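# Move mislabeled shelf cartons to the desk

## Task

A wall shelf holds a row of cartons, and each carton should sit above the shelf label showing its own part number. Take every carton that sits above a label with a different number and put it on the desk. Every correctly placed carton must stay exactly where it is, neither slid nor rotated. No carton may end up toppled or leaning, or the task fails. A carton counts as placed only if it stays put without the robot holding it. At the end, open the gripper and move the robot away.

## Robot and tools

Robot: a Hello Robot Stretch 3 with a single arm. It has a two-wheel drive base (0.33 m long, 0.34 m wide), a lift that slides up a mast, and a telescoping arm that reaches out to the robot's RIGHT side. The arm cannot move forward or back, so to shift the gripper along the robot's forward direction you drive the base. The base turns in place about the point midway between its wheels, 0.05 m behind its front edge. With the arm pulled in and the wrist folded, a turn sweeps a circle of radius 0.28 m. An unfolded level gripper reaches beyond that circle.

Frames: the base frame has its origin on the floor between the drive wheels, with x forward, y left, z up. The odometry frame is the base frame as it was when the scene began. hand_pose is reported in the base frame, at the point where the closed fingertips meet. With all wrist joints at zero, its x axis points up, y points back along the arm toward the mast, and z points to the rear.

execute_actions: arguments are actions (a list holding exactly one action, or empty to just read state and images) and cameras (list of "head_camera", "nav_camera", "wrist_camera" or "all"; omitted or null means all, [] means none). One action may contain base, joints, or both, plus optional contact_limits. Everything in an action starts at once.
- base: exactly one key. {"translate_m": d} is an offset: drive straight d metres from where the base currently is, forward positive, -1 to 1. {"rotate_rad": d} is an offset: turn in place by d radians, counter-clockwise (left) positive, -3.2 to 3.2. No sideways motion.
- joints: a dictionary of absolute targets by name, all optional. lift_m 0 to 1.1 (arm height). arm_m 0 to 0.52 (extension). wrist_yaw_rad -1.345 to 4.42 (0 aligns gripper with arm, positive swings toward the front, 3.0 folds over the base). wrist_pitch_rad -1.57 to 0.451 (0 level, negative tips fingers down). wrist_roll_rad -2.911 to 2.911 (0 means fingers side by side, level). gripper_m -0.089 to 0.179 (bigger is wider; the real fingertip gap is 0.007 m less when nearly shut and 0.025 m less when wide; zero gap below 0.007). head_pan_rad -3.953 to 1.73 (0 forward, positive left, -1.57 looks along the arm). head_tilt_rad -1.53 to 0.419 (negative down). Done tolerances: ±0.004 for lift, arm, gripper; ±0.02 for yaw, roll, head; ±0.05 for pitch.
- contact_limits: {"arm_m": effort} with effort in percent, 1 to 100; the arm motion halts with contact_stop at that motor effort. Lower is gentler but too low stops immediately. It also caps the holding force until the next action.
Unknown keys or out-of-range values cause the whole call to be rejected with no motion. A joint or base left out of an action may keep driving toward an older target. No action runs past 15 s. If a result reports a stop, later motion calls in that same reply are skipped.

wait: seconds (0 to 10); commands nothing and returns state and images.
zoom_image: camera (one of the three) and region [x0, y0, x1, y1] in pixels of that camera's last full image, at most 504 by 504, origin top-left.
finished_scene: scene (integer); ends the scene for good and reports success. The goal must already hold steadily.

Result lines: base_status and joint_status tell how each motion ended: done, off_target (stopped short and may still push), contact_stop, time_out or torque_fault. After the last three the old target is dropped. on_its_own covers uncommanded joints; its "held at" is the held target, not the actual position. joint_positions, motor_effort (percent, positive toward larger values, bracketed peak; readings carry offsets and noise), base_odometry (wheel-based, heading -3.142 to 3.142), turned_by_wheels and turned_by_imu (since the previous result), base_tilt in degrees (forward/right positive, a few degrees of fixed bias), lidar_m (12 sectors of 30 degrees, first straight ahead then counter-clockwise, at 0.17 m height, "-" for nothing; misses glass and thin legs), wrist_depth_mm and head_depth_mm (7x7 median depth grids; head image is sideways), and contact_limits (in force, default, max). Camera calibration lines give intrinsics and base-to-camera transforms.

Speed: the base is fast only when stowed (lift_m under 0.30, arm_m under 0.03, wrist_yaw_rad over 2.54); otherwise 0.10 m/s and 0.63 rad/s.

Gripping: command gripper_m below the carton's width; lower squeezes harder, but each pad here gives only about 25 N, and a stall guard weakens overly hard squeezes. To release, open at least 0.02 beyond where the fingers touched. Neither the reading nor done proves a grasp; check images.

Cautions: arm and lift go slack after a contact_stop; a slack lift can sag under load. Wrist, head and base have no contact stop and will keep pushing; wrist servos can shut off for 10 s (torque_fault). Fold or unfold the wrist only with lift_m 0.32 to 0.95, pitch -0.4, roll near 0; with yaw below -0.4 keep pitch at -0.5 or lower. Pushing on something rigid with the gripper above about 0.45 m, repeated pushes, or driving while hooked on something can tip the robot; if base_tilt shows a lean, back off in small steps, free the gripper and lower the lift to about 0.2. Avoid dropping, knocking over, slamming or shoving cartons, and don't disturb the correctly placed ones.

Each tool is called in YAML: its name, and indented under it one key for each argument.

## Session

execute_actions:
  actions: []

Scene clock: 0.00 s.
base_odometry: x=+0.000 y=+0.000 heading=+0.000 (m, m, rad; odometry frame)
turned_by_wheels: +0.000 (rad since the last result)
turned_by_imu: +0.000 (rad since the last result)
base_tilt: forward=+1.9 right=+0.9 (deg)
lidar_m: 1.91 2.30 1.89 2.13 2.06 1.47 1.60 2.26 2.41 2.42 2.10 1.89
head_depth_mm: 1785 1793 1769 1779 1760 1752 1735 / 1828 1847 1827 1843 1822 1796 1810 / 1903 1908 1889 1897 1883 1870 1882 / 1954 1981 1955 1964 1930 1927 1927 / 1989 2038 2025 2010 1996 1986 1975 / 1970 2108 2115 2057 2070 2059 2059 / 2010 2193 2154 2161 2154 2141 2130
base_status: not commanded
joint_positions: lift_m=+0.386 arm_m=-0.002 wrist_yaw_rad=+3.029 wrist_pitch_rad=-0.565 wrist_roll_rad=-0.016 gripper_m=+0.037 head_pan_rad=+0.020 head_tilt_rad=+0.010
joint_status: not commanded
motor_effort: left_wheel=+0 right_wheel=+0 lift_m=+30 arm_m=+0 wrist_yaw_rad=+0 wrist_pitch_rad=+6 wrist_roll_rad=+0 gripper_m=+1 head_pan_rad=+0 head_tilt_rad=+1 (%)
hand_pose: x=+0.0017 y=+0.0596 z=+0.3675 quat_wxyz=(+0.234, +0.684, +0.161, +0.672) (m; base frame)
wrist_depth_mm: - - - - - - - / - - - - - - - / 838 843 870 907 941 937 978 / 704 697 738 728 766 784 798 / 596 607 - 627 639 651 667 / 527 547 - 566 554 564 575 / 474 - - 485 496 496 505
pictures: head_camera (sideways: a quarter turn clockwise sets it upright), nav_camera (sideways: a quarter turn counterclockwise sets it upright), wrist_camera
Images, in order (width x height): head_camera 896x504, nav_camera 672x504, wrist_camera 644x364.

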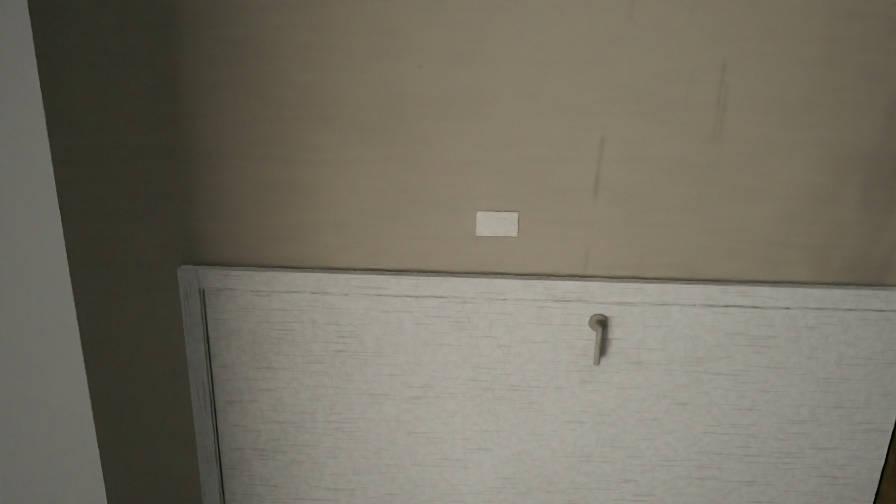

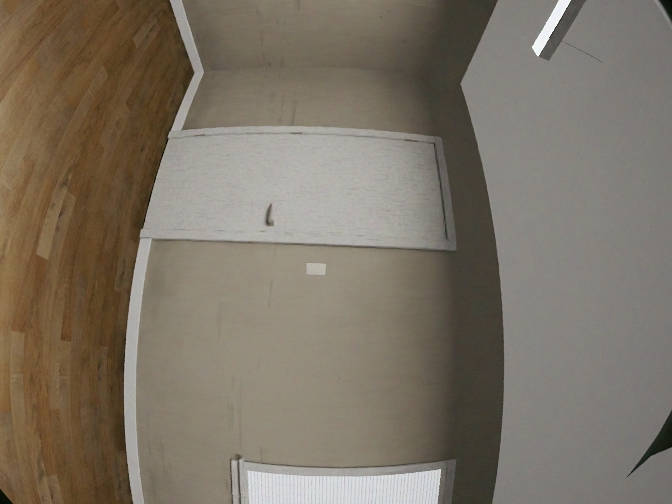

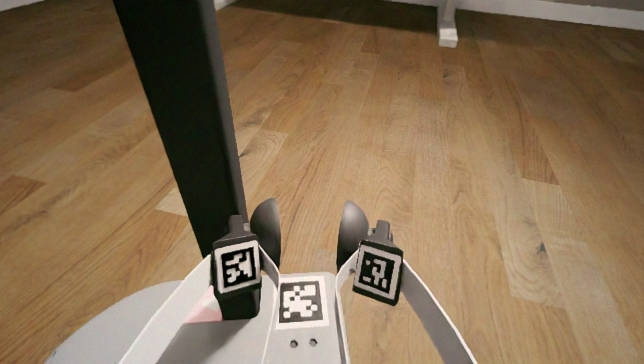

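Look around with the head.

execute_actions:
  actions:
    - {"joints":{"head_pan_rad":1.57,"head_tilt_rad":-0.3}}
  cameras: ["head_camera","nav_camera"]

execute_actions:
  actions:
    - {"joints":{"head_pan_rad":-1.57,"head_tilt_rad":-0.3}}
  cameras: ["head_camera","nav_camera"]

execute_actions:
  actions:
    - {"joints":{"head_pan_rad":-3.14,"head_tilt_rad":-0.3}}
  cameras: ["head_camera","nav_camera"]

Scene clock: 4.60 s.
base_odometry: x=+0.000 y=+0.000 heading=+0.000 (m, m, rad; odometry frame)
turned_by_wheels: +0.000 (rad since the last result)
turned_by_imu: -0.001 (rad since the last result)
base_tilt: forward=+2.0 right=+0.8 (deg)
lidar_m: 1.90 2.30 1.89 2.14 2.05 1.48 1.61 2.27 2.41 2.42 2.10 1.89
head_depth_mm: 2009 2076 2187 2124 2400 2073 1629 / 2053 2128 2217 2102 2446 2058 1631 / 2091 2219 2280 2080 2505 2057 1605 / 2145 2269 2358 2046 2620 2056 1616 / 2237 2318 2470 2200 2653 2052 1596 / 2318 2404 2548 2212 2672 2040 1586 / 2367 2507 2670 2753 2783 2034 1584
base_status: not commanded
joint_positions: lift_m=+0.386 arm_m=-0.002 wrist_yaw_rad=+3.029 wrist_pitch_rad=-0.565 wrist_roll_rad=-0.016 gripper_m=+0.037 head_pan_rad=+1.563 head_tilt_rad=-0.296
joint_status: all done
motor_effort: left_wheel=+0(0) right_wheel=+1(1) lift_m=+29(30) arm_m=+0(0) wrist_yaw_rad=+0(0) wrist_pitch_rad=+6(7) wrist_roll_rad=+0(1) gripper_m=-1(1) head_pan_rad=+4(48) head_tilt_rad=-2(21) (%)
hand_pose: x=+0.0017 y=+0.0596 z=+0.3675 quat_wxyz=(+0.234, +0.684, +0.161, +0.672) (m; base frame)
wrist_depth_mm: - - - - - - - / - - - - - - - / 827 855 874 892 926 937 - / 685 712 739 750 762 780 804 / 598 612 - 621 652 659 667 / 520 538 - 563 562 566 582 / 468 - - - 487 498 504
pictures: head_camera (sideways: a quarter turn clockwise sets it upright), nav_camera (sideways: a quarter turn counterclockwise sets it upright)
camera_calibration (this result's frames):
head_camera: T_world_to_cam=[[0.0262424, -0.26276, -0.964504, 1.26954], [-0.999577, 0.0052244, -0.0286199, 0.0496591], [0.0125591, 0.964847, -0.262512, 0.303198], [0, 0, 0, 1]] pos_world=[0.0125144, 0.040785, 1.30549]
nav_camera: T_world_to_cam=[[-0.0321611, 0.255454, 0.966286, -1.21651], [0.998629, -0.0317481, 0.0416307, -0.00834514], [0.0413124, 0.9663, -0.254083, 0.292358], [0, 0, 0, 1]] pos_world=[-0.0428686, 0.0279907, 1.25012]
Images, in order (width x height): head_camera 896x504, nav_camera 672x504.

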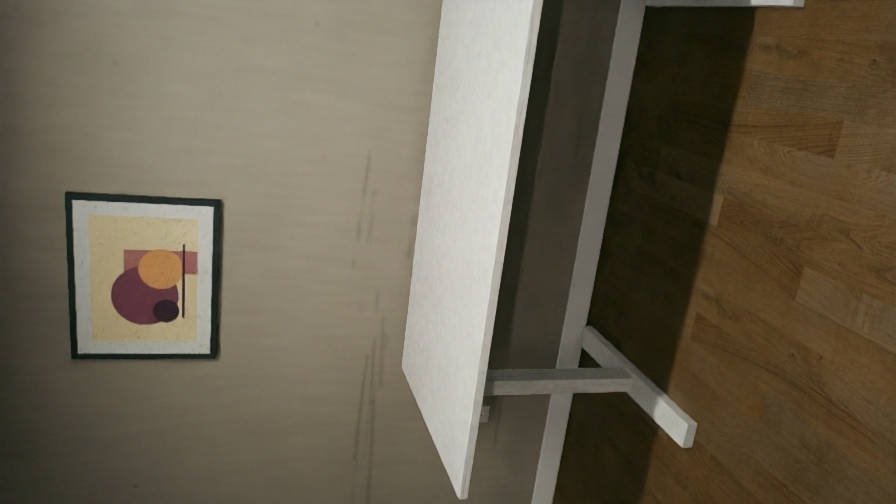

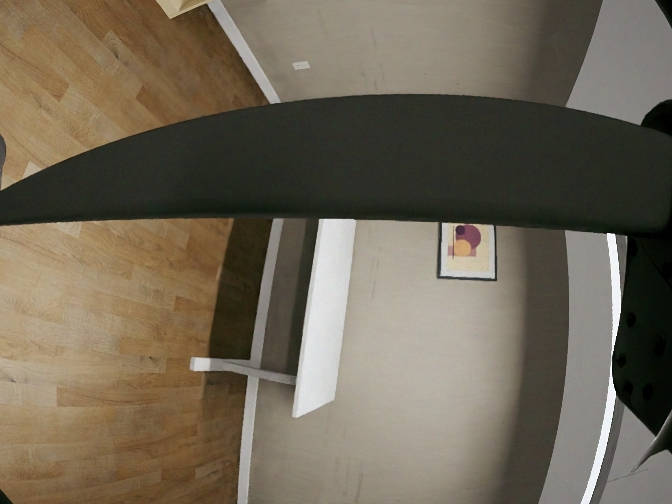

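Scene clock: 6.67 s.
base_odometry: x=+0.000 y=+0.000 heading=+0.000 (m, m, rad; odometry frame)
turned_by_wheels: +0.000 (rad since the last result)
turned_by_imu: +0.000 (rad since the last result)
base_tilt: forward=+1.9 right=+0.9 (deg)
lidar_m: 1.90 2.29 1.89 2.14 2.05 1.48 1.60 2.26 2.41 2.42 2.10 1.89
head_depth_mm: 2074 2157 2238 2137 2459 2074 1630 / 2107 2220 2309 2234 2537 2071 1619 / 2204 2301 2419 2508 2605 2077 1607 / 2267 2377 2450 2603 2662 2049 1617 / 2311 2464 2590 2726 2804 2043 1607 / 2420 2543 2661 2807 2784 2030 1591 / 2490 2626 2739 2904 2802 2016 1589
base_status: not commanded
joint_positions: lift_m=+0.386 arm_m=-0.002 wrist_yaw_rad=+3.029 wrist_pitch_rad=-0.565 wrist_roll_rad=-0.016 gripper_m=+0.037 head_pan_rad=-1.563 head_tilt_rad=-0.296
joint_status: all done
motor_effort: left_wheel=+1(0) right_wheel=+0(0) lift_m=+29(30) arm_m=+0(0) wrist_yaw_rad=+0(0) wrist_pitch_rad=+7(6) wrist_roll_rad=+0(0) gripper_m=-1(0) head_pan_rad=-4(50) head_tilt_rad=-2(1) (%)
hand_pose: x=+0.0017 y=+0.0596 z=+0.3675 quat_wxyz=(+0.234, +0.684, +0.161, +0.672) (m; base frame)
wrist_depth_mm: - - - - - - - / - - - - - - - / 825 843 883 922 941 942 979 / 690 716 751 738 756 773 800 / 589 602 - 619 639 653 657 / 516 541 - 565 554 574 582 / 464 - - - 490 501 510
pictures: head_camera (sideways: a quarter turn clockwise sets it upright), nav_camera (sideways: a quarter turn counterclockwise sets it upright)
camera_calibration (this result's frames):
head_camera: T_world_to_cam=[[-0.0304622, 0.262483, -0.964456, 1.26982], [0.999532, 0.0108419, -0.0286194, 0.0374638], [0.00294437, -0.964876, -0.26269, 0.303489], [0, 0, 0, 1]] pos_world=[0.000341767, -0.0408835, 1.30548]
nav_camera: T_world_to_cam=[[0.0362628, -0.255083, 0.966239, -1.21686], [-0.99901, 0.0156912, 0.0416351, 0.00383479], [-0.0257819, -0.966792, -0.254261, 0.293], [0, 0, 0, 1]] pos_world=[0.0555119, -0.0271907, 1.25012]
Images, in order (width x height): head_camera 896x504, nav_camera 672x504.

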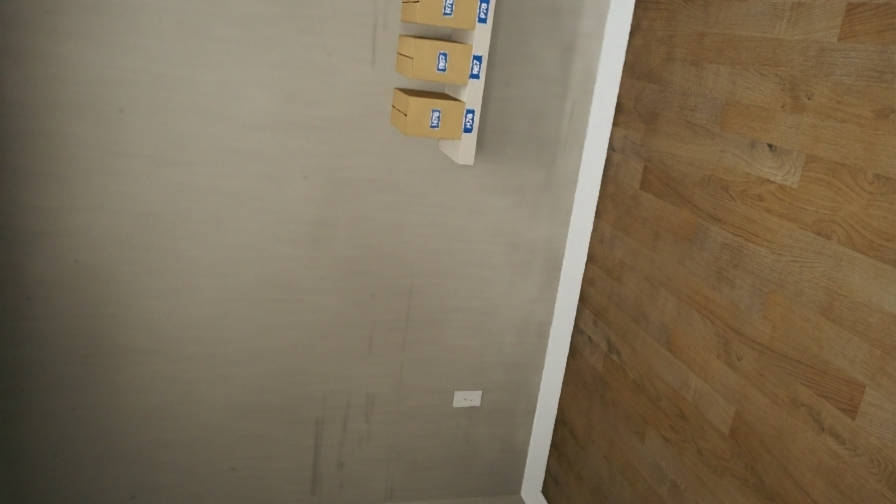

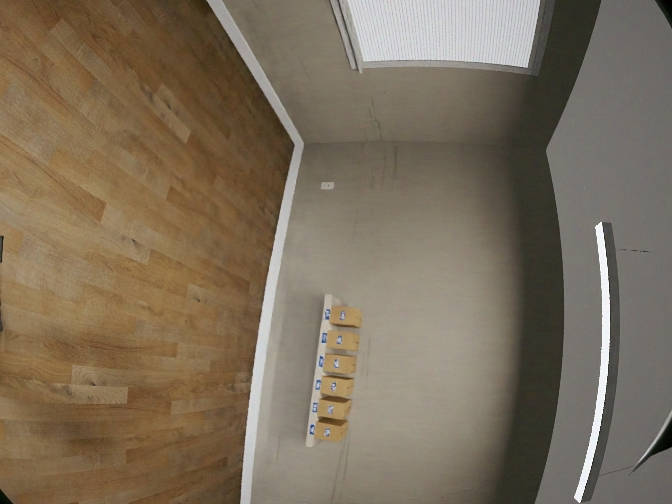

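Scene clock: 8.03 s.
base_odometry: x=+0.000 y=+0.000 heading=+0.000 (m, m, rad; odometry frame)
turned_by_wheels: +0.000 (rad since the last result)
turned_by_imu: +0.000 (rad since the last result)
base_tilt: forward=+2.0 right=+0.7 (deg)
lidar_m: 1.90 2.30 1.89 2.13 2.05 1.47 1.61 2.26 2.41 2.43 2.10 1.89
head_depth_mm: 1576 1647 1721 1800 1739 1752 1636 / 1626 1697 1773 1870 1835 1746 1623 / 1677 1746 1844 1937 1813 1805 1609 / 1722 1830 1918 1986 1863 1848 1625 / 1782 1871 1960 2077 2162 1941 1599 / 1853 1934 2052 2167 2266 2023 1585 / 1903 1995 2120 2254 2377 2001 1585
base_status: not commanded
joint_positions: lift_m=+0.386 arm_m=-0.002 wrist_yaw_rad=+3.029 wrist_pitch_rad=-0.565 wrist_roll_rad=-0.016 gripper_m=+0.037 head_pan_rad=-3.133 head_tilt_rad=-0.296
joint_status: all done
motor_effort: left_wheel=+0(0) right_wheel=+1(0) lift_m=+29(29) arm_m=+0(0) wrist_yaw_rad=-1(0) wrist_pitch_rad=+6(6) wrist_roll_rad=+0(1) gripper_m=+0(1) head_pan_rad=-4(47) head_tilt_rad=-1(2) (%)
hand_pose: x=+0.0017 y=+0.0596 z=+0.3675 quat_wxyz=(+0.234, +0.684, +0.161, +0.672) (m; base frame)
wrist_depth_mm: - - - - - - - / - - - - - - - / 848 843 888 901 910 937 978 / 701 704 757 745 778 771 786 / 596 614 - 611 643 656 659 / 522 545 - 565 557 567 583 / 475 - - - 487 501 506
pictures: head_camera (sideways: a quarter turn clockwise sets it upright), nav_camera (sideways: a quarter turn counterclockwise sets it upright)
camera_calibration (this result's frames):
head_camera: T_world_to_cam=[[0.262488, 0.0306709, -0.964448, 1.26802], [0.0116364, -0.999523, -0.0286193, 0.0434899], [-0.964865, -0.00371047, -0.262719, 0.309431], [0, 0, 0, 1]] pos_world=[-0.0347881, 0.00572579, 1.30548]
nav_camera: T_world_to_cam=[[-0.255083, -0.0364656, 0.966231, -1.21508], [0.0148967, 0.999022, 0.0416358, -0.00235099], [-0.966804, 0.0250142, -0.25429, 0.298778], [0, 0, 0, 1]] pos_world=[-0.0210499, -0.0494335, 1.25012]
Images, in order (width x height): head_camera 896x504, nav_camera 672x504.

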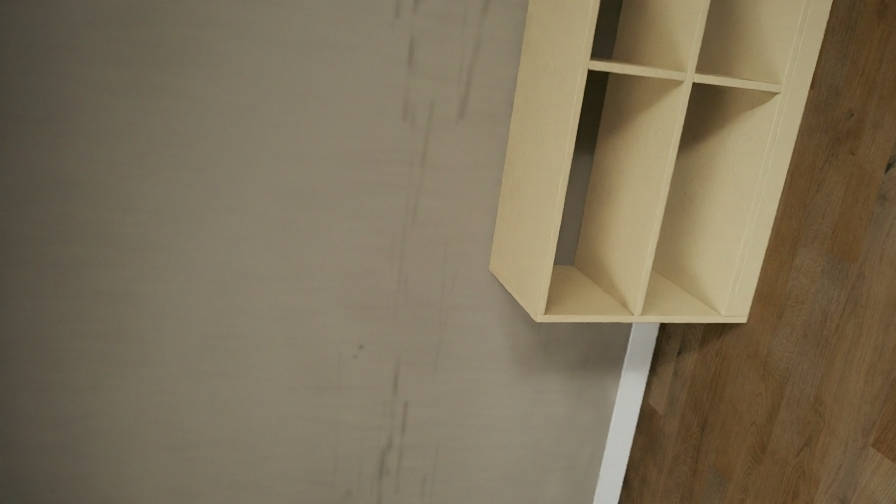

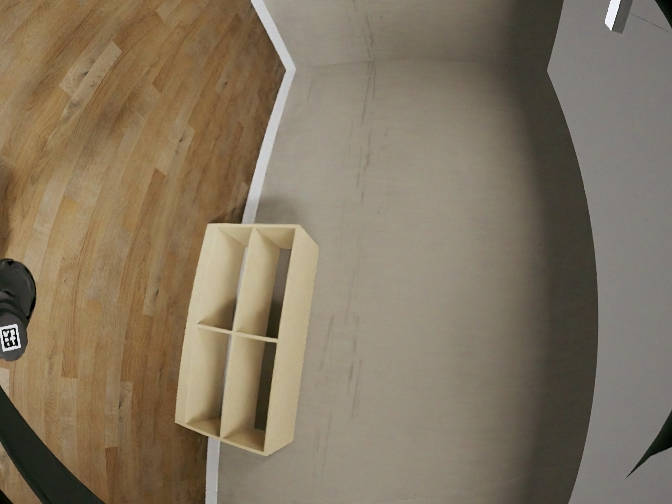

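execute_actions:
  actions:
    - {"joints":{"head_pan_rad":-1.95,"head_tilt_rad":-0.25}}
  cameras: ["head_camera"]

zoom_image:
  camera: "head_camera"
  region: [300, 60, 600, 440]

Scene clock: 13.90 s.
base_odometry: x=+0.000 y=+0.000 heading=+0.000 (m, m, rad; odometry frame)
turned_by_wheels: +0.000 (rad since the last result)
turned_by_imu: -0.001 (rad since the last result)
base_tilt: forward=+2.0 right=+0.8 (deg)
lidar_m: 1.90 2.29 1.88 2.14 2.05 1.47 1.61 2.26 2.41 2.41 2.10 1.89
head_depth_mm: 2209 2265 2383 2484 2631 2199 1699 / 2187 2270 2374 2451 2572 2190 1682 / 2154 2248 2374 2305 2605 2167 1681 / 2146 2246 2327 2379 2568 2155 1676 / 2127 2237 2355 2348 2567 2133 1665 / 2108 2215 2300 2366 2567 2139 1654 / 2117 2211 2313 2389 2539 2112 1653
base_status: not commanded
joint_positions: lift_m=+0.386 arm_m=-0.002 wrist_yaw_rad=+3.029 wrist_pitch_rad=-0.565 wrist_roll_rad=-0.016 gripper_m=+0.037 head_pan_rad=-1.957 head_tilt_rad=-0.260
joint_status: all done
motor_effort: left_wheel=+0(0) right_wheel=+0(0) lift_m=+29(29) arm_m=-1(0) wrist_yaw_rad=+0(0) wrist_pitch_rad=+7(7) wrist_roll_rad=+1(1) gripper_m=-1(1) head_pan_rad=+4(44) head_tilt_rad=+4(9) (%)
hand_pose: x=+0.0017 y=+0.0596 z=+0.3675 quat_wxyz=(+0.234, +0.684, +0.161, +0.672) (m; base frame)
wrist_depth_mm: - - - - - - - / - - - - - - - / 820 853 907 915 941 961 979 / 706 717 746 746 758 768 795 / 589 605 - 628 641 649 670 / 518 541 - 558 559 563 571 / 468 - - - 489 492 509
pictures: head_camera (sideways: a quarter turn clockwise sets it upright)
camera_calibration (this result's frames):
head_camera: T_world_to_cam=[[0.0597315, 0.222029, -0.973209, 1.28071], [0.926551, -0.375072, -0.0287015, 0.0380172], [-0.371396, -0.900013, -0.228125, 0.260783], [0, 0, 0, 1]] pos_world=[-0.0148698, -0.0353873, 1.30698]
Images, in order (width x height): head_camera 896x504.

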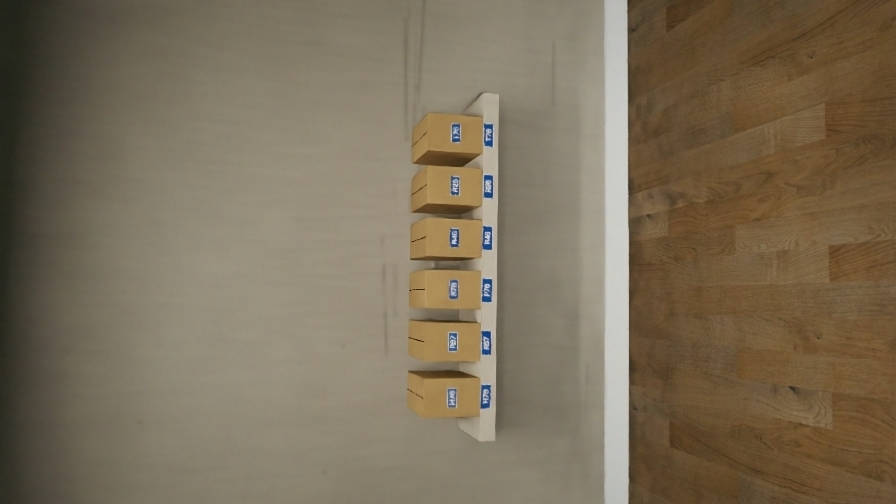

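Region (300, 60, 600, 440) of head_camera's 896x504 image, scaled by 1.326, with more detail than that image has; it fills the left 398 columns of this view, and the rest is white.

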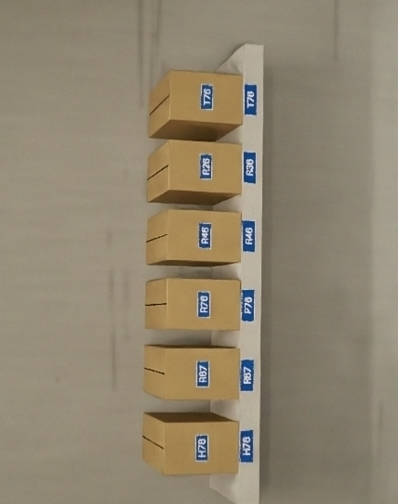

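execute_actions:
  actions:
    - {"base":{"rotate_rad":-1.94},"joints":{"head_pan_rad":0,"head_tilt_rad":-0.4}}
  cameras: []

execute_actions:
  actions:
    - {"base":{"translate_m":1.0}}
  cameras: ["head_camera"]

zoom_image:
  camera: "head_camera"
  region: [250, 0, 650, 504]

Scene clock: 24.77 s.
base_odometry: x=+0.000 y=+0.000 heading=-1.940 (m, m, rad; odometry frame)
turned_by_wheels: -1.940 (rad since the last result)
turned_by_imu: -1.967 (rad since the last result)
base_tilt: forward=+2.0 right=+0.9 (deg)
lidar_m: 2.41 2.49 1.98 1.89 1.95 2.43 1.88 2.14 1.57 1.47 1.61 2.53
head_depth_mm: 2123 2269 2423 2552 2419 1834 1480 / 2086 2254 2378 2581 2393 1828 1483 / 2106 2231 2306 2552 2371 1827 1471 / 2096 2261 2300 2567 2363 1819 1462 / 2071 2241 2268 2521 2376 1817 1466 / 2057 2212 2303 2527 2333 1810 1454 / 2064 2192 2344 2504 2317 1784 1452
base_status: done
joint_positions: lift_m=+0.386 arm_m=-0.002 wrist_yaw_rad=+3.029 wrist_pitch_rad=-0.565 wrist_roll_rad=-0.016 gripper_m=+0.037 head_pan_rad=-0.007 head_tilt_rad=-0.395
joint_status: all done
motor_effort: left_wheel=+4(10) right_wheel=-3(7) lift_m=+29(29) arm_m=+0(0) wrist_yaw_rad=+0(0) wrist_pitch_rad=+7(6) wrist_roll_rad=+0(1) gripper_m=-1(0) head_pan_rad=+5(47) head_tilt_rad=-2(12) (%)
hand_pose: x=+0.0017 y=+0.0596 z=+0.3675 quat_wxyz=(+0.234, +0.684, +0.161, +0.672) (m; base frame)
wrist_depth_mm: - - - - - - - / - - - - - - - / 842 837 873 919 912 961 965 / 697 702 737 757 756 768 788 / 590 599 - 627 641 662 668 / 522 539 - 564 567 569 580 / 477 - - - 483 497 505
pictures: none
No camera images: the call's "cameras" was empty. Leave "cameras" out to get every camera's image.

Scene clock: 35.90 s.
base_odometry: x=-0.361 y=-0.933 heading=-1.940 (m, m, rad; odometry frame)
turned_by_wheels: +0.000 (rad since the last result)
turned_by_imu: +0.002 (rad since the last result)
base_tilt: forward=+2.0 right=+0.9 (deg)
lidar_m: 1.42 1.46 1.98 1.91 1.97 2.65 2.88 2.11 1.73 1.49 1.89 1.48
head_depth_mm: 1234 1312 1399 1382 1634 1723 1481 / 1223 1312 1396 1280 1630 1711 1471 / 1218 1293 1397 1349 1615 1718 1480 / 1219 1297 1383 1329 1600 1694 1468 / 1208 1286 1383 1335 1588 1689 1464 / 1202 1291 1368 1312 1586 1685 1457 / 1199 1274 1360 1237 1573 1685 1454
base_status: done
joint_positions: lift_m=+0.386 arm_m=-0.002 wrist_yaw_rad=+3.029 wrist_pitch_rad=-0.565 wrist_roll_rad=-0.016 gripper_m=+0.037 head_pan_rad=-0.007 head_tilt_rad=-0.395
joint_status: not commanded
motor_effort: left_wheel=+3(10) right_wheel=-3(2) lift_m=+30(30) arm_m=-1(0) wrist_yaw_rad=+0(0) wrist_pitch_rad=+6(7) wrist_roll_rad=+1(1) gripper_m=+0(1) head_pan_rad=+3(4) head_tilt_rad=-2(2) (%)
hand_pose: x=+0.0017 y=+0.0596 z=+0.3675 quat_wxyz=(+0.234, +0.684, +0.161, +0.672) (m; base frame)
wrist_depth_mm: - - - - - - - / - - - - - - - / 813 858 871 892 906 969 1000 / 687 707 745 749 769 769 774 / 596 599 - 632 647 651 673 / 523 534 - 574 557 569 584 / 467 - - - 489 503 508
pictures: head_camera (sideways: a quarter turn clockwise sets it upright)
camera_calibration (this result's frames):
head_camera: T_world_to_cam=[[-0.357054, -0.0258155, -0.933727, 1.23169], [0.00147438, 0.999601, -0.0282006, 0.0430031], [0.934083, -0.0114458, -0.356873, 0.420385], [0, 0, 0, 1]] pos_world=[0.0470404, -0.00637763, 1.3013]
Images, in order (width x height): head_camera 896x504.

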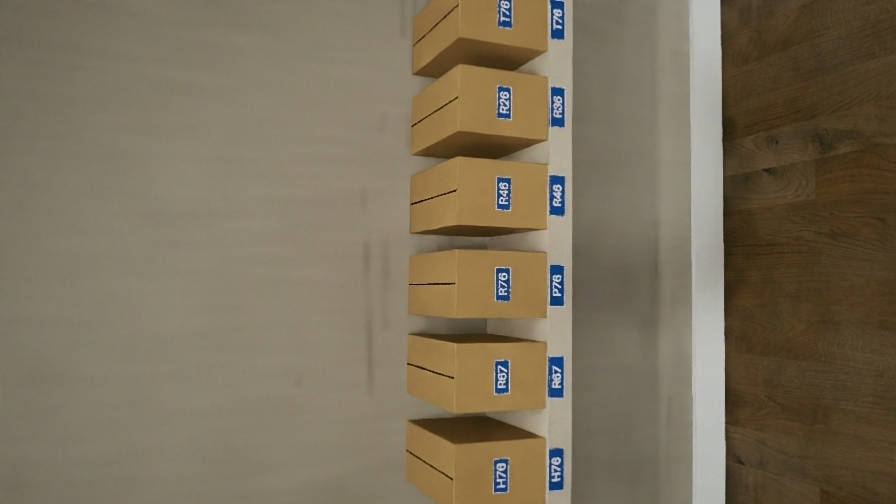

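Region (250, 0, 650, 504) of head_camera's 896x504 image, scaled by 1.000; it fills the left 400 columns of this view, and the rest is white.

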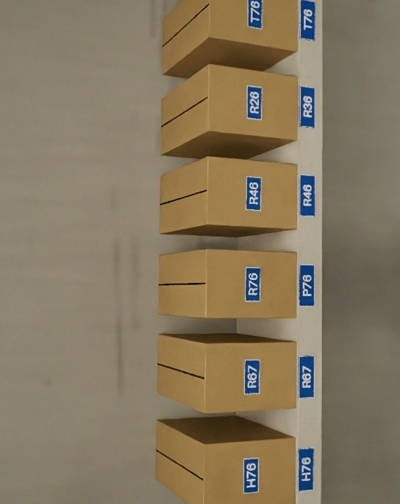

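zoom_image:
  camera: "head_camera"
  region: [470, 250, 590, 504]

zoom_image:
  camera: "head_camera"
  region: [470, 0, 590, 250]

Region (470, 250, 590, 504) of head_camera's 896x504 image, scaled by 1.984, with more detail than that image has; it fills the left 238 columns of this view, and the rest is white.

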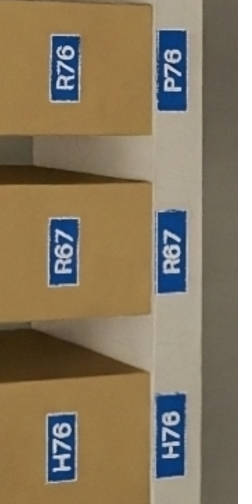

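Region (470, 0, 590, 250) of head_camera's 896x504 image, scaled by 2.016, with more detail than that image has; it fills the left 242 columns of this view, and the rest is white.

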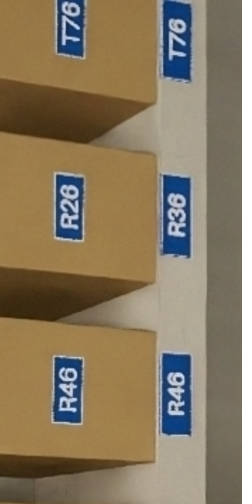

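execute_actions:
  actions:
    - {"base":{"translate_m":0.72},"joints":{"wrist_pitch_rad":-0.4,"wrist_roll_rad":0,"wrist_yaw_rad":0.0,"lift_m":0.9,"gripper_m":0.17,"head_tilt_rad":-0.8}}
  cameras: ["head_camera"]

execute_actions:
  actions:
    - {"base":{"rotate_rad":1.57},"joints":{"wrist_pitch_rad":-1.5,"lift_m":1.09,"head_pan_rad":-1.57,"head_tilt_rad":-0.8}}

Scene clock: 59.40 s.
base_odometry: x=-0.620 y=-1.604 heading=-1.940 (m, m, rad; odometry frame)
turned_by_wheels: +0.000 (rad since the last result)
turned_by_imu: +0.001 (rad since the last result)
base_tilt: forward=+2.0 right=+0.8 (deg)
lidar_m: 0.70 0.73 0.98 1.92 1.99 2.69 3.58 2.19 1.79 1.82 1.02 0.74
head_depth_mm: 610 693 782 691 754 1320 1185 / 607 690 765 654 711 1328 1174 / 605 687 775 723 744 1312 1174 / 605 684 760 648 701 1302 1172 / 602 682 763 662 720 1304 1166 / 599 681 754 679 713 1304 1173 / 598 678 749 639 689 1296 1169
base_status: done
joint_positions: lift_m=+0.899 arm_m=-0.002 wrist_yaw_rad=+0.003 wrist_pitch_rad=-0.418 wrist_roll_rad=-0.006 gripper_m=+0.170 head_pan_rad=-0.007 head_tilt_rad=-0.790
joint_status: all done
motor_effort: left_wheel=+2(10) right_wheel=-2(3) lift_m=+45(48) arm_m=+0(0) wrist_yaw_rad=-2(1) wrist_pitch_rad=+9(11) wrist_roll_rad=+4(5) gripper_m=+0(100) head_pan_rad=+3(3) head_tilt_rad=-4(28) (%)
hand_pose: x=-0.0209 y=-0.3671 z=+0.9120 quat_wxyz=(+0.694, +0.148, -0.689, -0.145) (m; base frame)
wrist_depth_mm: 886 - - - - - - / 873 - - - - - - / 873 - - - - - - / 881 - - - - - - / 865 - - - - - - / - - - - - - - / 925 - - - - - -
pictures: head_camera (sideways: a quarter turn clockwise sets it upright)
camera_calibration (this result's frames):
head_camera: T_world_to_cam=[[-0.688631, -0.0236495, -0.724726, 0.961181], [-0.00921324, 0.999673, -0.0238673, 0.0374132], [0.725053, -0.00975867, -0.688624, 0.853291], [0, 0, 0, 1]] pos_world=[0.0435631, -0.0063425, 1.28508]
Images, in order (width x height): head_camera 896x504.

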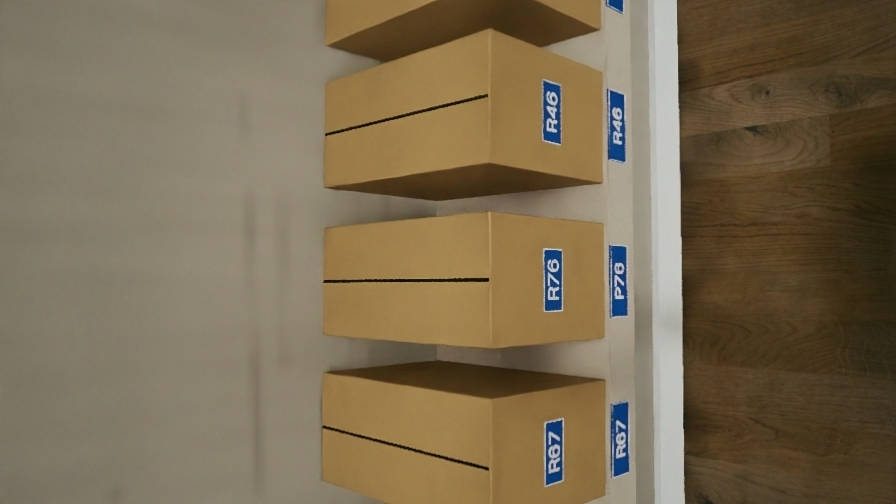

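Scene clock: 62.87 s.
base_odometry: x=-0.620 y=-1.604 heading=-0.370 (m, m, rad; odometry frame)
turned_by_wheels: +1.570 (rad since the last result)
turned_by_imu: +1.590 (rad since the last result)
base_tilt: forward=+1.8 right=+0.9 (deg)
lidar_m: 1.93 1.99 2.70 3.57 2.20 1.79 1.82 1.02 0.73 0.70 0.73 0.98
head_depth_mm: - - - - 757 - 1139 / - - - - - - 1137 / - - - - - - 1132 / 616 671 - - - - 1129 / 608 689 780 699 743 1298 1170 / 607 690 761 661 725 1301 1147 / 609 690 758 641 707 1310 1121
base_status: done
joint_positions: lift_m=+1.089 arm_m=-0.002 wrist_yaw_rad=+0.002 wrist_pitch_rad=-1.496 wrist_roll_rad=-0.006 gripper_m=+0.170 head_pan_rad=-1.563 head_tilt_rad=-0.790
joint_status: all done
motor_effort: left_wheel=-3(9) right_wheel=+4(8) lift_m=+45(46) arm_m=+0(0) wrist_yaw_rad=-1(2) wrist_pitch_rad=-3(9) wrist_roll_rad=+4(4) gripper_m=+2(2) head_pan_rad=-5(49) head_tilt_rad=-4(4) (%)
hand_pose: x=-0.0216 y=-0.1377 z=+0.9706 quat_wxyz=(+0.520, +0.483, -0.516, -0.479) (m; base frame)
wrist_depth_mm: - - - - - - - / - - - - - - - / - - - - - - - / - - - - - - - / - - - - - - - / - - - - - - - / - - - - - - -
pictures: head_camera (sideways: a quarter turn clockwise sets it upright), nav_camera (sideways: a quarter turn counterclockwise sets it upright), wrist_camera
camera_calibration (this result's frames):
head_camera: T_world_to_cam=[[-0.0337129, 0.688266, -0.724675, 0.957119], [0.999431, 0.0238259, -0.0238661, 0.0312589], [0.000839853, -0.725067, -0.688678, 0.857779], [0, 0, 0, 1]] pos_world=[0.000305773, -0.0375506, 1.28508]
nav_camera: T_world_to_cam=[[0.0395287, -0.682591, 0.72973, -0.908419], [-0.99883, -0.00663244, 0.0479016, -0.0042952], [-0.0278573, -0.73077, -0.682055, 0.849646], [0, 0, 0, 1]] pos_world=[0.0552873, 0.000788727, 1.24261]
wrist_camera: T_world_to_cam=[[-0.998846, -0.0273106, 0.0395031, -0.0668502], [-0.0232622, 0.994761, 0.0995426, 0.0678597], [-0.0420147, 0.0985088, -0.994249, 1.14274], [0, 0, 0, 1]] pos_world=[-0.0171825, -0.1819, 1.13205]
Images, in order (width x height): head_camera 896x504, nav_camera 672x504, wrist_camera 644x364.

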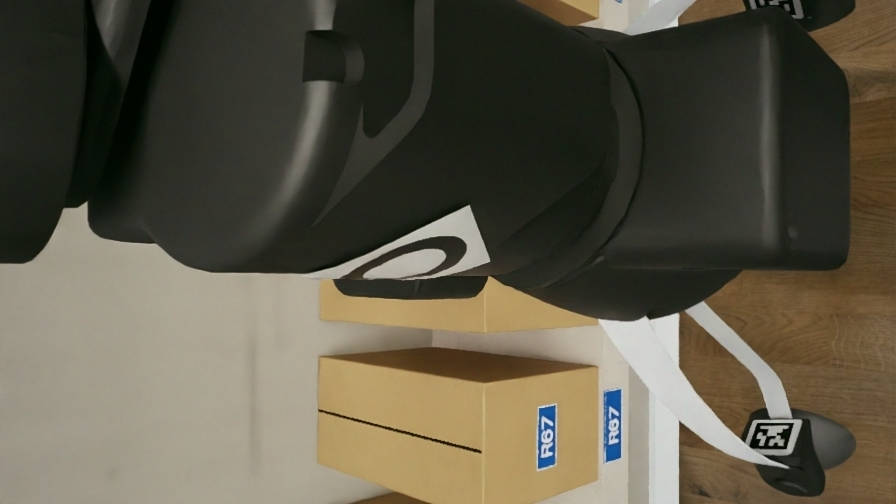

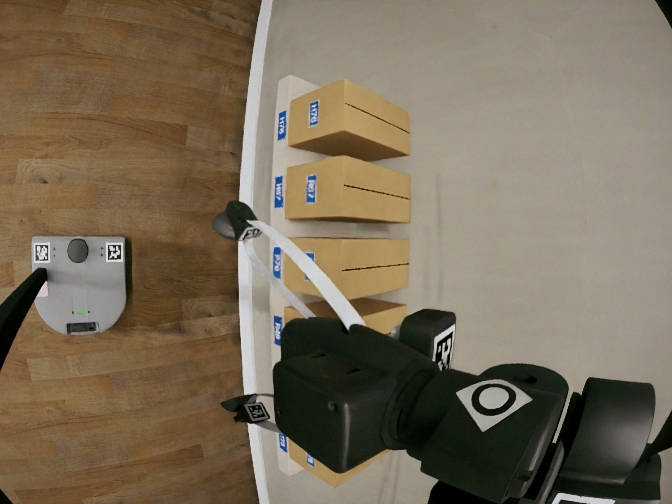

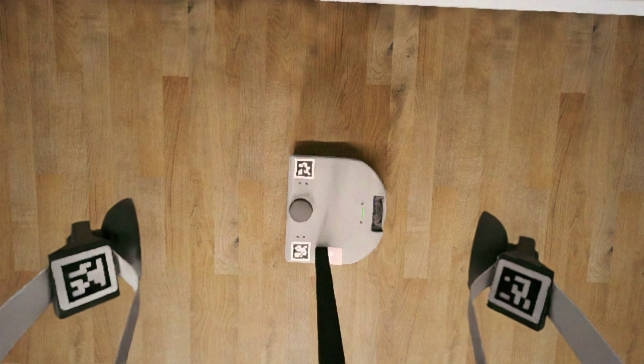

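execute_actions:
  actions:
    - {"base":{"translate_m":0.037},"joints":{"arm_m":0.42,"wrist_pitch_rad":-1.57}}

Scene clock: 71.80 s.
base_odometry: x=-0.586 y=-1.618 heading=-0.370 (m, m, rad; odometry frame)
turned_by_wheels: +0.000 (rad since the last result)
turned_by_imu: -0.001 (rad since the last result)
base_tilt: forward=+2.0 right=+0.9 (deg)
lidar_m: 1.89 1.95 2.64 3.60 2.22 1.82 1.85 1.02 0.73 0.70 0.73 0.98
head_depth_mm: 611 694 782 657 720 1326 1184 / 612 694 766 684 741 1318 1178 / 612 693 771 670 746 1315 1173 / - 690 761 649 711 1318 1177 / 607 689 778 811 749 1310 1170 / 606 690 759 642 710 1308 1167 / 605 688 773 724 740 1306 1167
base_status: done
joint_positions: lift_m=+1.089 arm_m=+0.420 wrist_yaw_rad=+0.001 wrist_pitch_rad=-1.565 wrist_roll_rad=-0.005 gripper_m=+0.170 head_pan_rad=-1.563 head_tilt_rad=-0.790
joint_status: all done
motor_effort: left_wheel=-3(6) right_wheel=+4(8) lift_m=+45(45) arm_m=+4(3) wrist_yaw_rad=-1(1) wrist_pitch_rad=-3(3) wrist_roll_rad=+3(5) gripper_m=+2(2) head_pan_rad=-3(4) head_tilt_rad=-5(4) (%)
hand_pose: x=-0.0217 y=-0.5419 z=+0.9716 quat_wxyz=(+0.503, +0.500, -0.499, -0.498) (m; base frame)
wrist_depth_mm: 292 278 281 282 288 288 292 / 306 285 290 291 301 296 303 / 317 294 298 297 302 304 311 / 319 302 308 306 314 312 317 / 310 311 315 316 325 320 328 / - - - 321 - - - / - - - - - - -
pictures: head_camera (sideways: a quarter turn clockwise sets it upright), nav_camera (sideways: a quarter turn counterclockwise sets it upright), wrist_camera
camera_calibration (this result's frames):
head_camera: T_world_to_cam=[[-0.0335743, 0.688362, -0.724589, 0.957008], [0.999436, 0.0236267, -0.0238641, 0.0312563], [0.000692528, -0.724982, -0.688767, 0.857896], [0, 0, 0, 1]] pos_world=[0.000298161, -0.0375473, 1.28507]
nav_camera: T_world_to_cam=[[0.0393913, -0.682689, 0.729646, -0.908308], [-0.998831, -0.00643629, 0.0479017, -0.00429537], [-0.0280058, -0.73068, -0.682145, 0.849764], [0, 0, 0, 1]] pos_world=[0.0552874, 0.000786097, 1.24261]
wrist_camera: T_world_to_cam=[[-0.998902, -0.0278337, 0.0376753, -0.0764504], [-0.0211131, 0.985511, 0.168294, 0.398023], [-0.0418136, 0.167314, -0.985017, 1.21182], [0, 0, 0, 1]] pos_world=[-0.0172922, -0.597139, 1.12956]
Images, in order (width x height): head_camera 896x504, nav_camera 672x504, wrist_camera 644x364.

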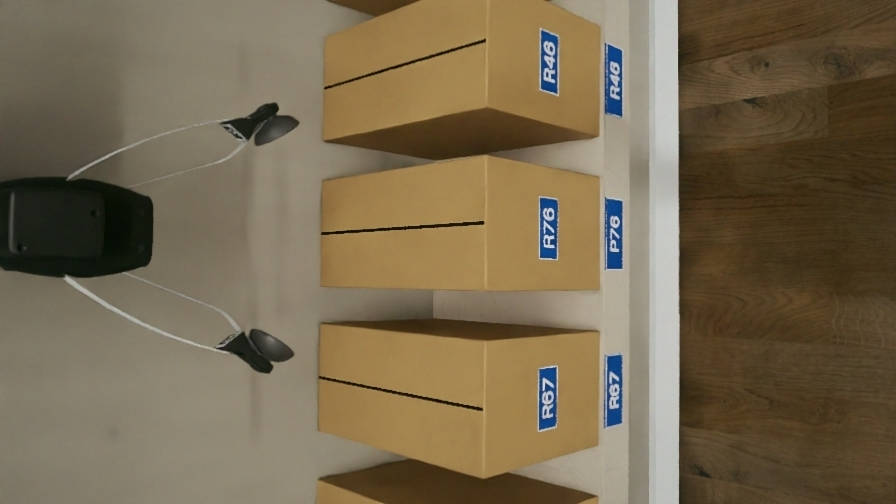

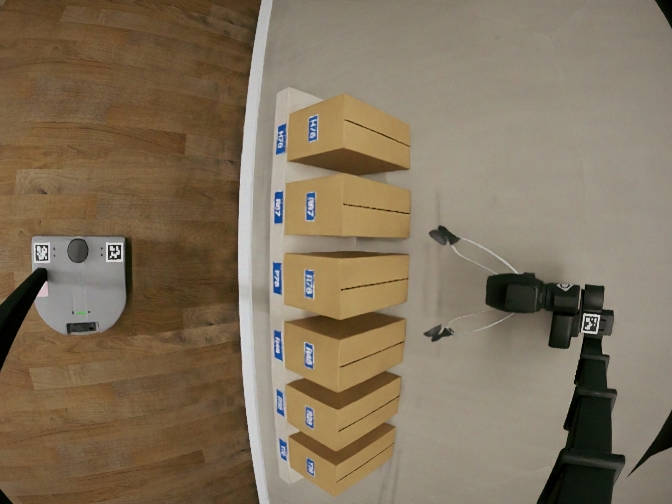

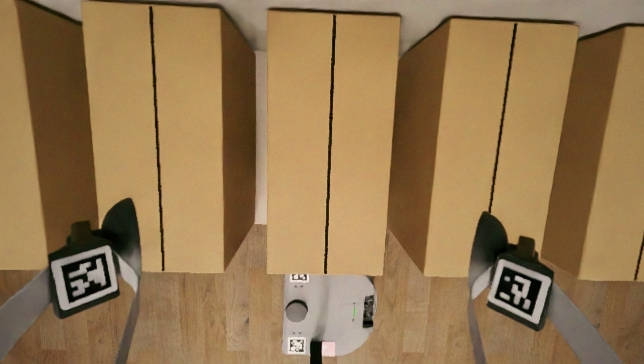

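execute_actions:
  actions:
    - {"base":{"translate_m":-0.016},"joints":{"arm_m":0.455,"lift_m":0.99}}
  cameras: ["head_camera","wrist_camera"]

Scene clock: 84.67 s.
base_odometry: x=-0.601 y=-1.612 heading=-0.370 (m, m, rad; odometry frame)
turned_by_wheels: +0.000 (rad since the last result)
turned_by_imu: -0.001 (rad since the last result)
base_tilt: forward=+1.9 right=+0.9 (deg)
lidar_m: 1.91 1.98 2.67 3.58 2.20 1.80 1.84 1.02 0.73 0.70 0.73 0.99
head_depth_mm: - 708 783 659 755 1321 1187 / 629 696 768 673 717 1318 1182 / - 692 766 706 751 1306 1177 / 610 - 763 649 711 1307 1169 / 610 689 767 802 750 1307 1165 / 606 688 759 642 708 1305 1160 / 607 688 777 657 740 1297 1158
base_status: done
joint_positions: lift_m=+0.991 arm_m=+0.455 wrist_yaw_rad=+0.001 wrist_pitch_rad=-1.566 wrist_roll_rad=-0.005 gripper_m=+0.170 head_pan_rad=-1.563 head_tilt_rad=-0.790
joint_status: all done
motor_effort: left_wheel=-3(8) right_wheel=+3(5) lift_m=+12(43) arm_m=+4(5) wrist_yaw_rad=-1(1) wrist_pitch_rad=-2(3) wrist_roll_rad=+4(3) gripper_m=+1(2) head_pan_rad=-4(4) head_tilt_rad=-4(5) (%)
hand_pose: x=-0.0217 y=-0.5768 z=+0.8731 quat_wxyz=(+0.503, +0.500, -0.499, -0.498) (m; base frame)
wrist_depth_mm: 187 193 191 192 194 195 196 / 192 195 196 196 237 200 202 / 197 199 202 201 234 206 206 / 201 204 208 207 231 212 212 / 207 220 215 212 252 217 220 / - 221 221 219 247 - 226 / 221 223 226 226 242 229 258
pictures: head_camera (sideways: a quarter turn clockwise sets it upright), wrist_camera
camera_calibration (this result's frames):
head_camera: T_world_to_cam=[[-0.0335743, 0.688362, -0.72459, 0.957008], [0.999436, 0.0236266, -0.0238641, 0.0312563], [0.000692442, -0.724982, -0.688767, 0.857896], [0, 0, 0, 1]] pos_world=[0.000298156, -0.0375473, 1.28507]
wrist_camera: T_world_to_cam=[[-0.998902, -0.0278508, 0.0376629, -0.0737103], [-0.0211126, 0.985432, 0.168752, 0.448532], [-0.0418141, 0.167772, -0.984939, 1.12085], [0, 0, 0, 1]] pos_world=[-0.0172923, -0.632098, 1.03106]
Images, in order (width x height): head_camera 896x504, wrist_camera 644x364.

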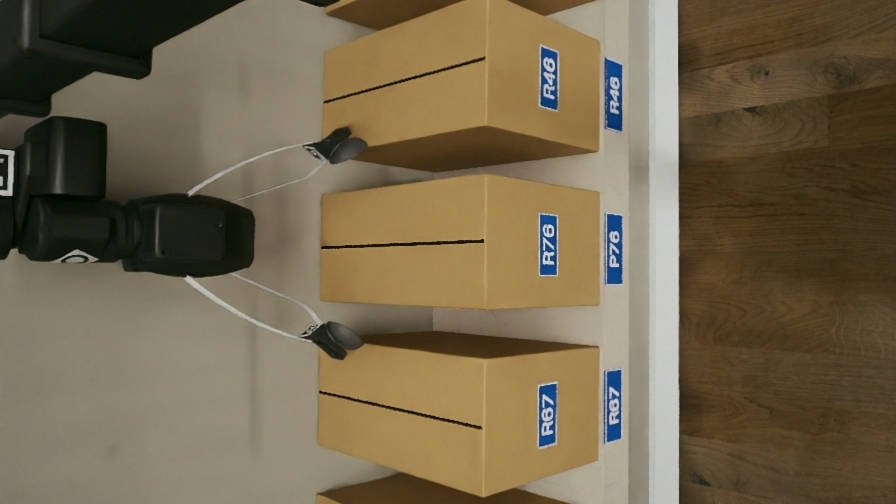

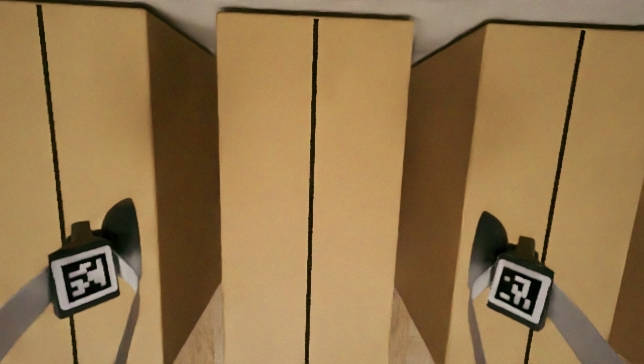

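execute_actions:
  actions:
    - {"joints":{"gripper_m":0.152}}
  cameras: []

execute_actions:
  actions:
    - {"joints":{"lift_m":0.95}}
  cameras: ["head_camera","wrist_camera"]

Scene clock: 92.33 s.
base_odometry: x=-0.601 y=-1.612 heading=-0.370 (m, m, rad; odometry frame)
turned_by_wheels: +0.000 (rad since the last result)
turned_by_imu: -0.001 (rad since the last result)
base_tilt: forward=+2.0 right=+1.0 (deg)
lidar_m: 1.91 1.97 2.67 3.57 2.20 1.80 1.84 1.02 0.73 0.70 0.73 0.98
head_depth_mm: - 708 784 658 755 1334 1179 / 626 695 767 672 718 1325 1182 / - 691 764 707 753 1318 1176 / 610 - 764 650 710 1305 1173 / 608 689 765 801 750 1307 1170 / 607 689 759 645 708 1302 1169 / 606 685 774 656 738 1301 1161
base_status: not commanded
joint_positions: lift_m=+0.991 arm_m=+0.455 wrist_yaw_rad=+0.001 wrist_pitch_rad=-1.566 wrist_roll_rad=-0.005 gripper_m=+0.152 head_pan_rad=-1.563 head_tilt_rad=-0.790
joint_status: all done
motor_effort: left_wheel=-3(3) right_wheel=+3(3) lift_m=+12(13) arm_m=+4(4) wrist_yaw_rad=-1(1) wrist_pitch_rad=-3(4) wrist_roll_rad=+4(3) gripper_m=-1(100) head_pan_rad=-5(4) head_tilt_rad=-5(5) (%)
hand_pose: x=-0.0217 y=-0.5768 z=+0.8731 quat_wxyz=(+0.503, +0.500, -0.499, -0.498) (m; base frame)
wrist_depth_mm: 186 193 190 191 195 195 198 / 190 194 197 196 236 200 201 / 196 200 202 201 235 206 207 / 202 204 208 209 231 212 212 / 208 221 213 214 252 218 220 / 212 223 221 220 259 - 226 / 221 224 229 227 244 232 257
pictures: none
No camera images: the call's "cameras" was empty. Leave "cameras" out to get every camera's image.

Scene clock: 93.50 s.
base_odometry: x=-0.601 y=-1.612 heading=-0.370 (m, m, rad; odometry frame)
turned_by_wheels: +0.000 (rad since the last result)
turned_by_imu: +0.000 (rad since the last result)
base_tilt: forward=+1.9 right=+0.9 (deg)
lidar_m: 1.91 1.97 2.67 3.57 2.21 1.81 1.84 1.02 0.73 0.70 0.73 0.98
head_depth_mm: 592 - 780 642 752 1318 1178 / - 692 766 670 716 1320 1169 / - 705 772 706 753 1310 1172 / 609 677 765 649 711 1310 1175 / 610 690 779 798 749 1303 1174 / 606 688 759 642 708 1305 1163 / 607 685 776 656 739 1304 1157
base_status: not commanded
joint_positions: lift_m=+0.951 arm_m=+0.455 wrist_yaw_rad=+0.001 wrist_pitch_rad=-1.566 wrist_roll_rad=-0.005 gripper_m=+0.152 head_pan_rad=-1.563 head_tilt_rad=-0.790
joint_status: all done
motor_effort: left_wheel=-3(3) right_wheel=+3(3) lift_m=+13(12) arm_m=+3(3) wrist_yaw_rad=-1(1) wrist_pitch_rad=-3(3) wrist_roll_rad=+4(4) gripper_m=+0(1) head_pan_rad=-4(4) head_tilt_rad=-4(4) (%)
hand_pose: x=-0.0217 y=-0.5768 z=+0.8331 quat_wxyz=(+0.503, +0.500, -0.499, -0.498) (m; base frame)
wrist_depth_mm: 150 180 152 153 155 174 158 / 154 182 157 158 159 172 161 / 159 183 161 162 164 171 166 / 162 184 166 167 170 172 171 / 167 222 170 171 175 175 176 / 171 223 175 177 180 - 182 / 178 191 181 183 221 188 187
pictures: head_camera (sideways: a quarter turn clockwise sets it upright), wrist_camera
camera_calibration (this result's frames):
head_camera: T_world_to_cam=[[-0.0335742, 0.688362, -0.72459, 0.957008], [0.999436, 0.0236265, -0.0238641, 0.0312563], [0.000692357, -0.724982, -0.688767, 0.857896], [0, 0, 0, 1]] pos_world=[0.000298152, -0.0375473, 1.28507]
wrist_camera: T_world_to_cam=[[-0.998902, -0.027851, 0.0376629, -0.0722039], [-0.0211128, 0.985432, 0.168752, 0.455283], [-0.0418142, 0.167772, -0.984939, 1.08145], [0, 0, 0, 1]] pos_world=[-0.0172923, -0.632098, 0.991055]
Images, in order (width x height): head_camera 896x504, wrist_camera 644x364.

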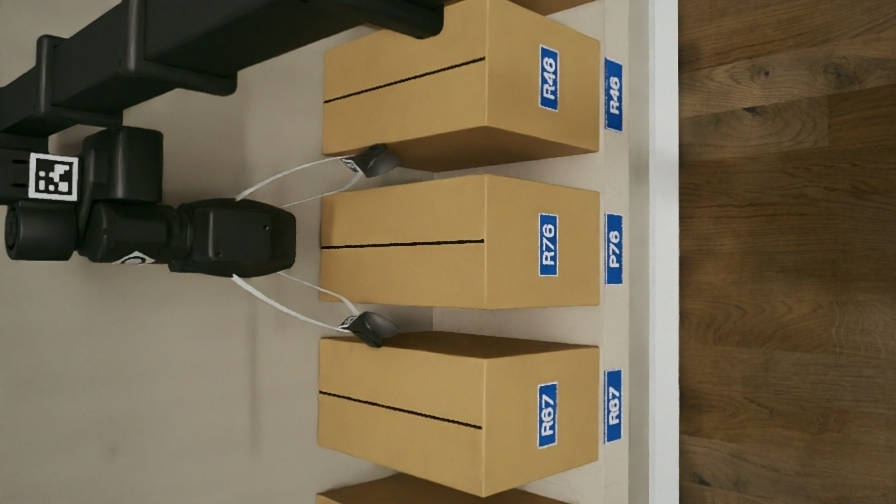

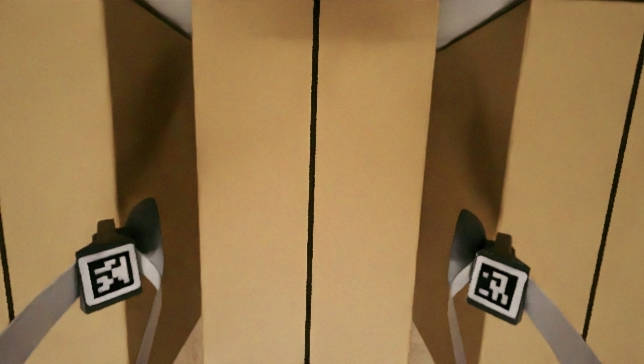

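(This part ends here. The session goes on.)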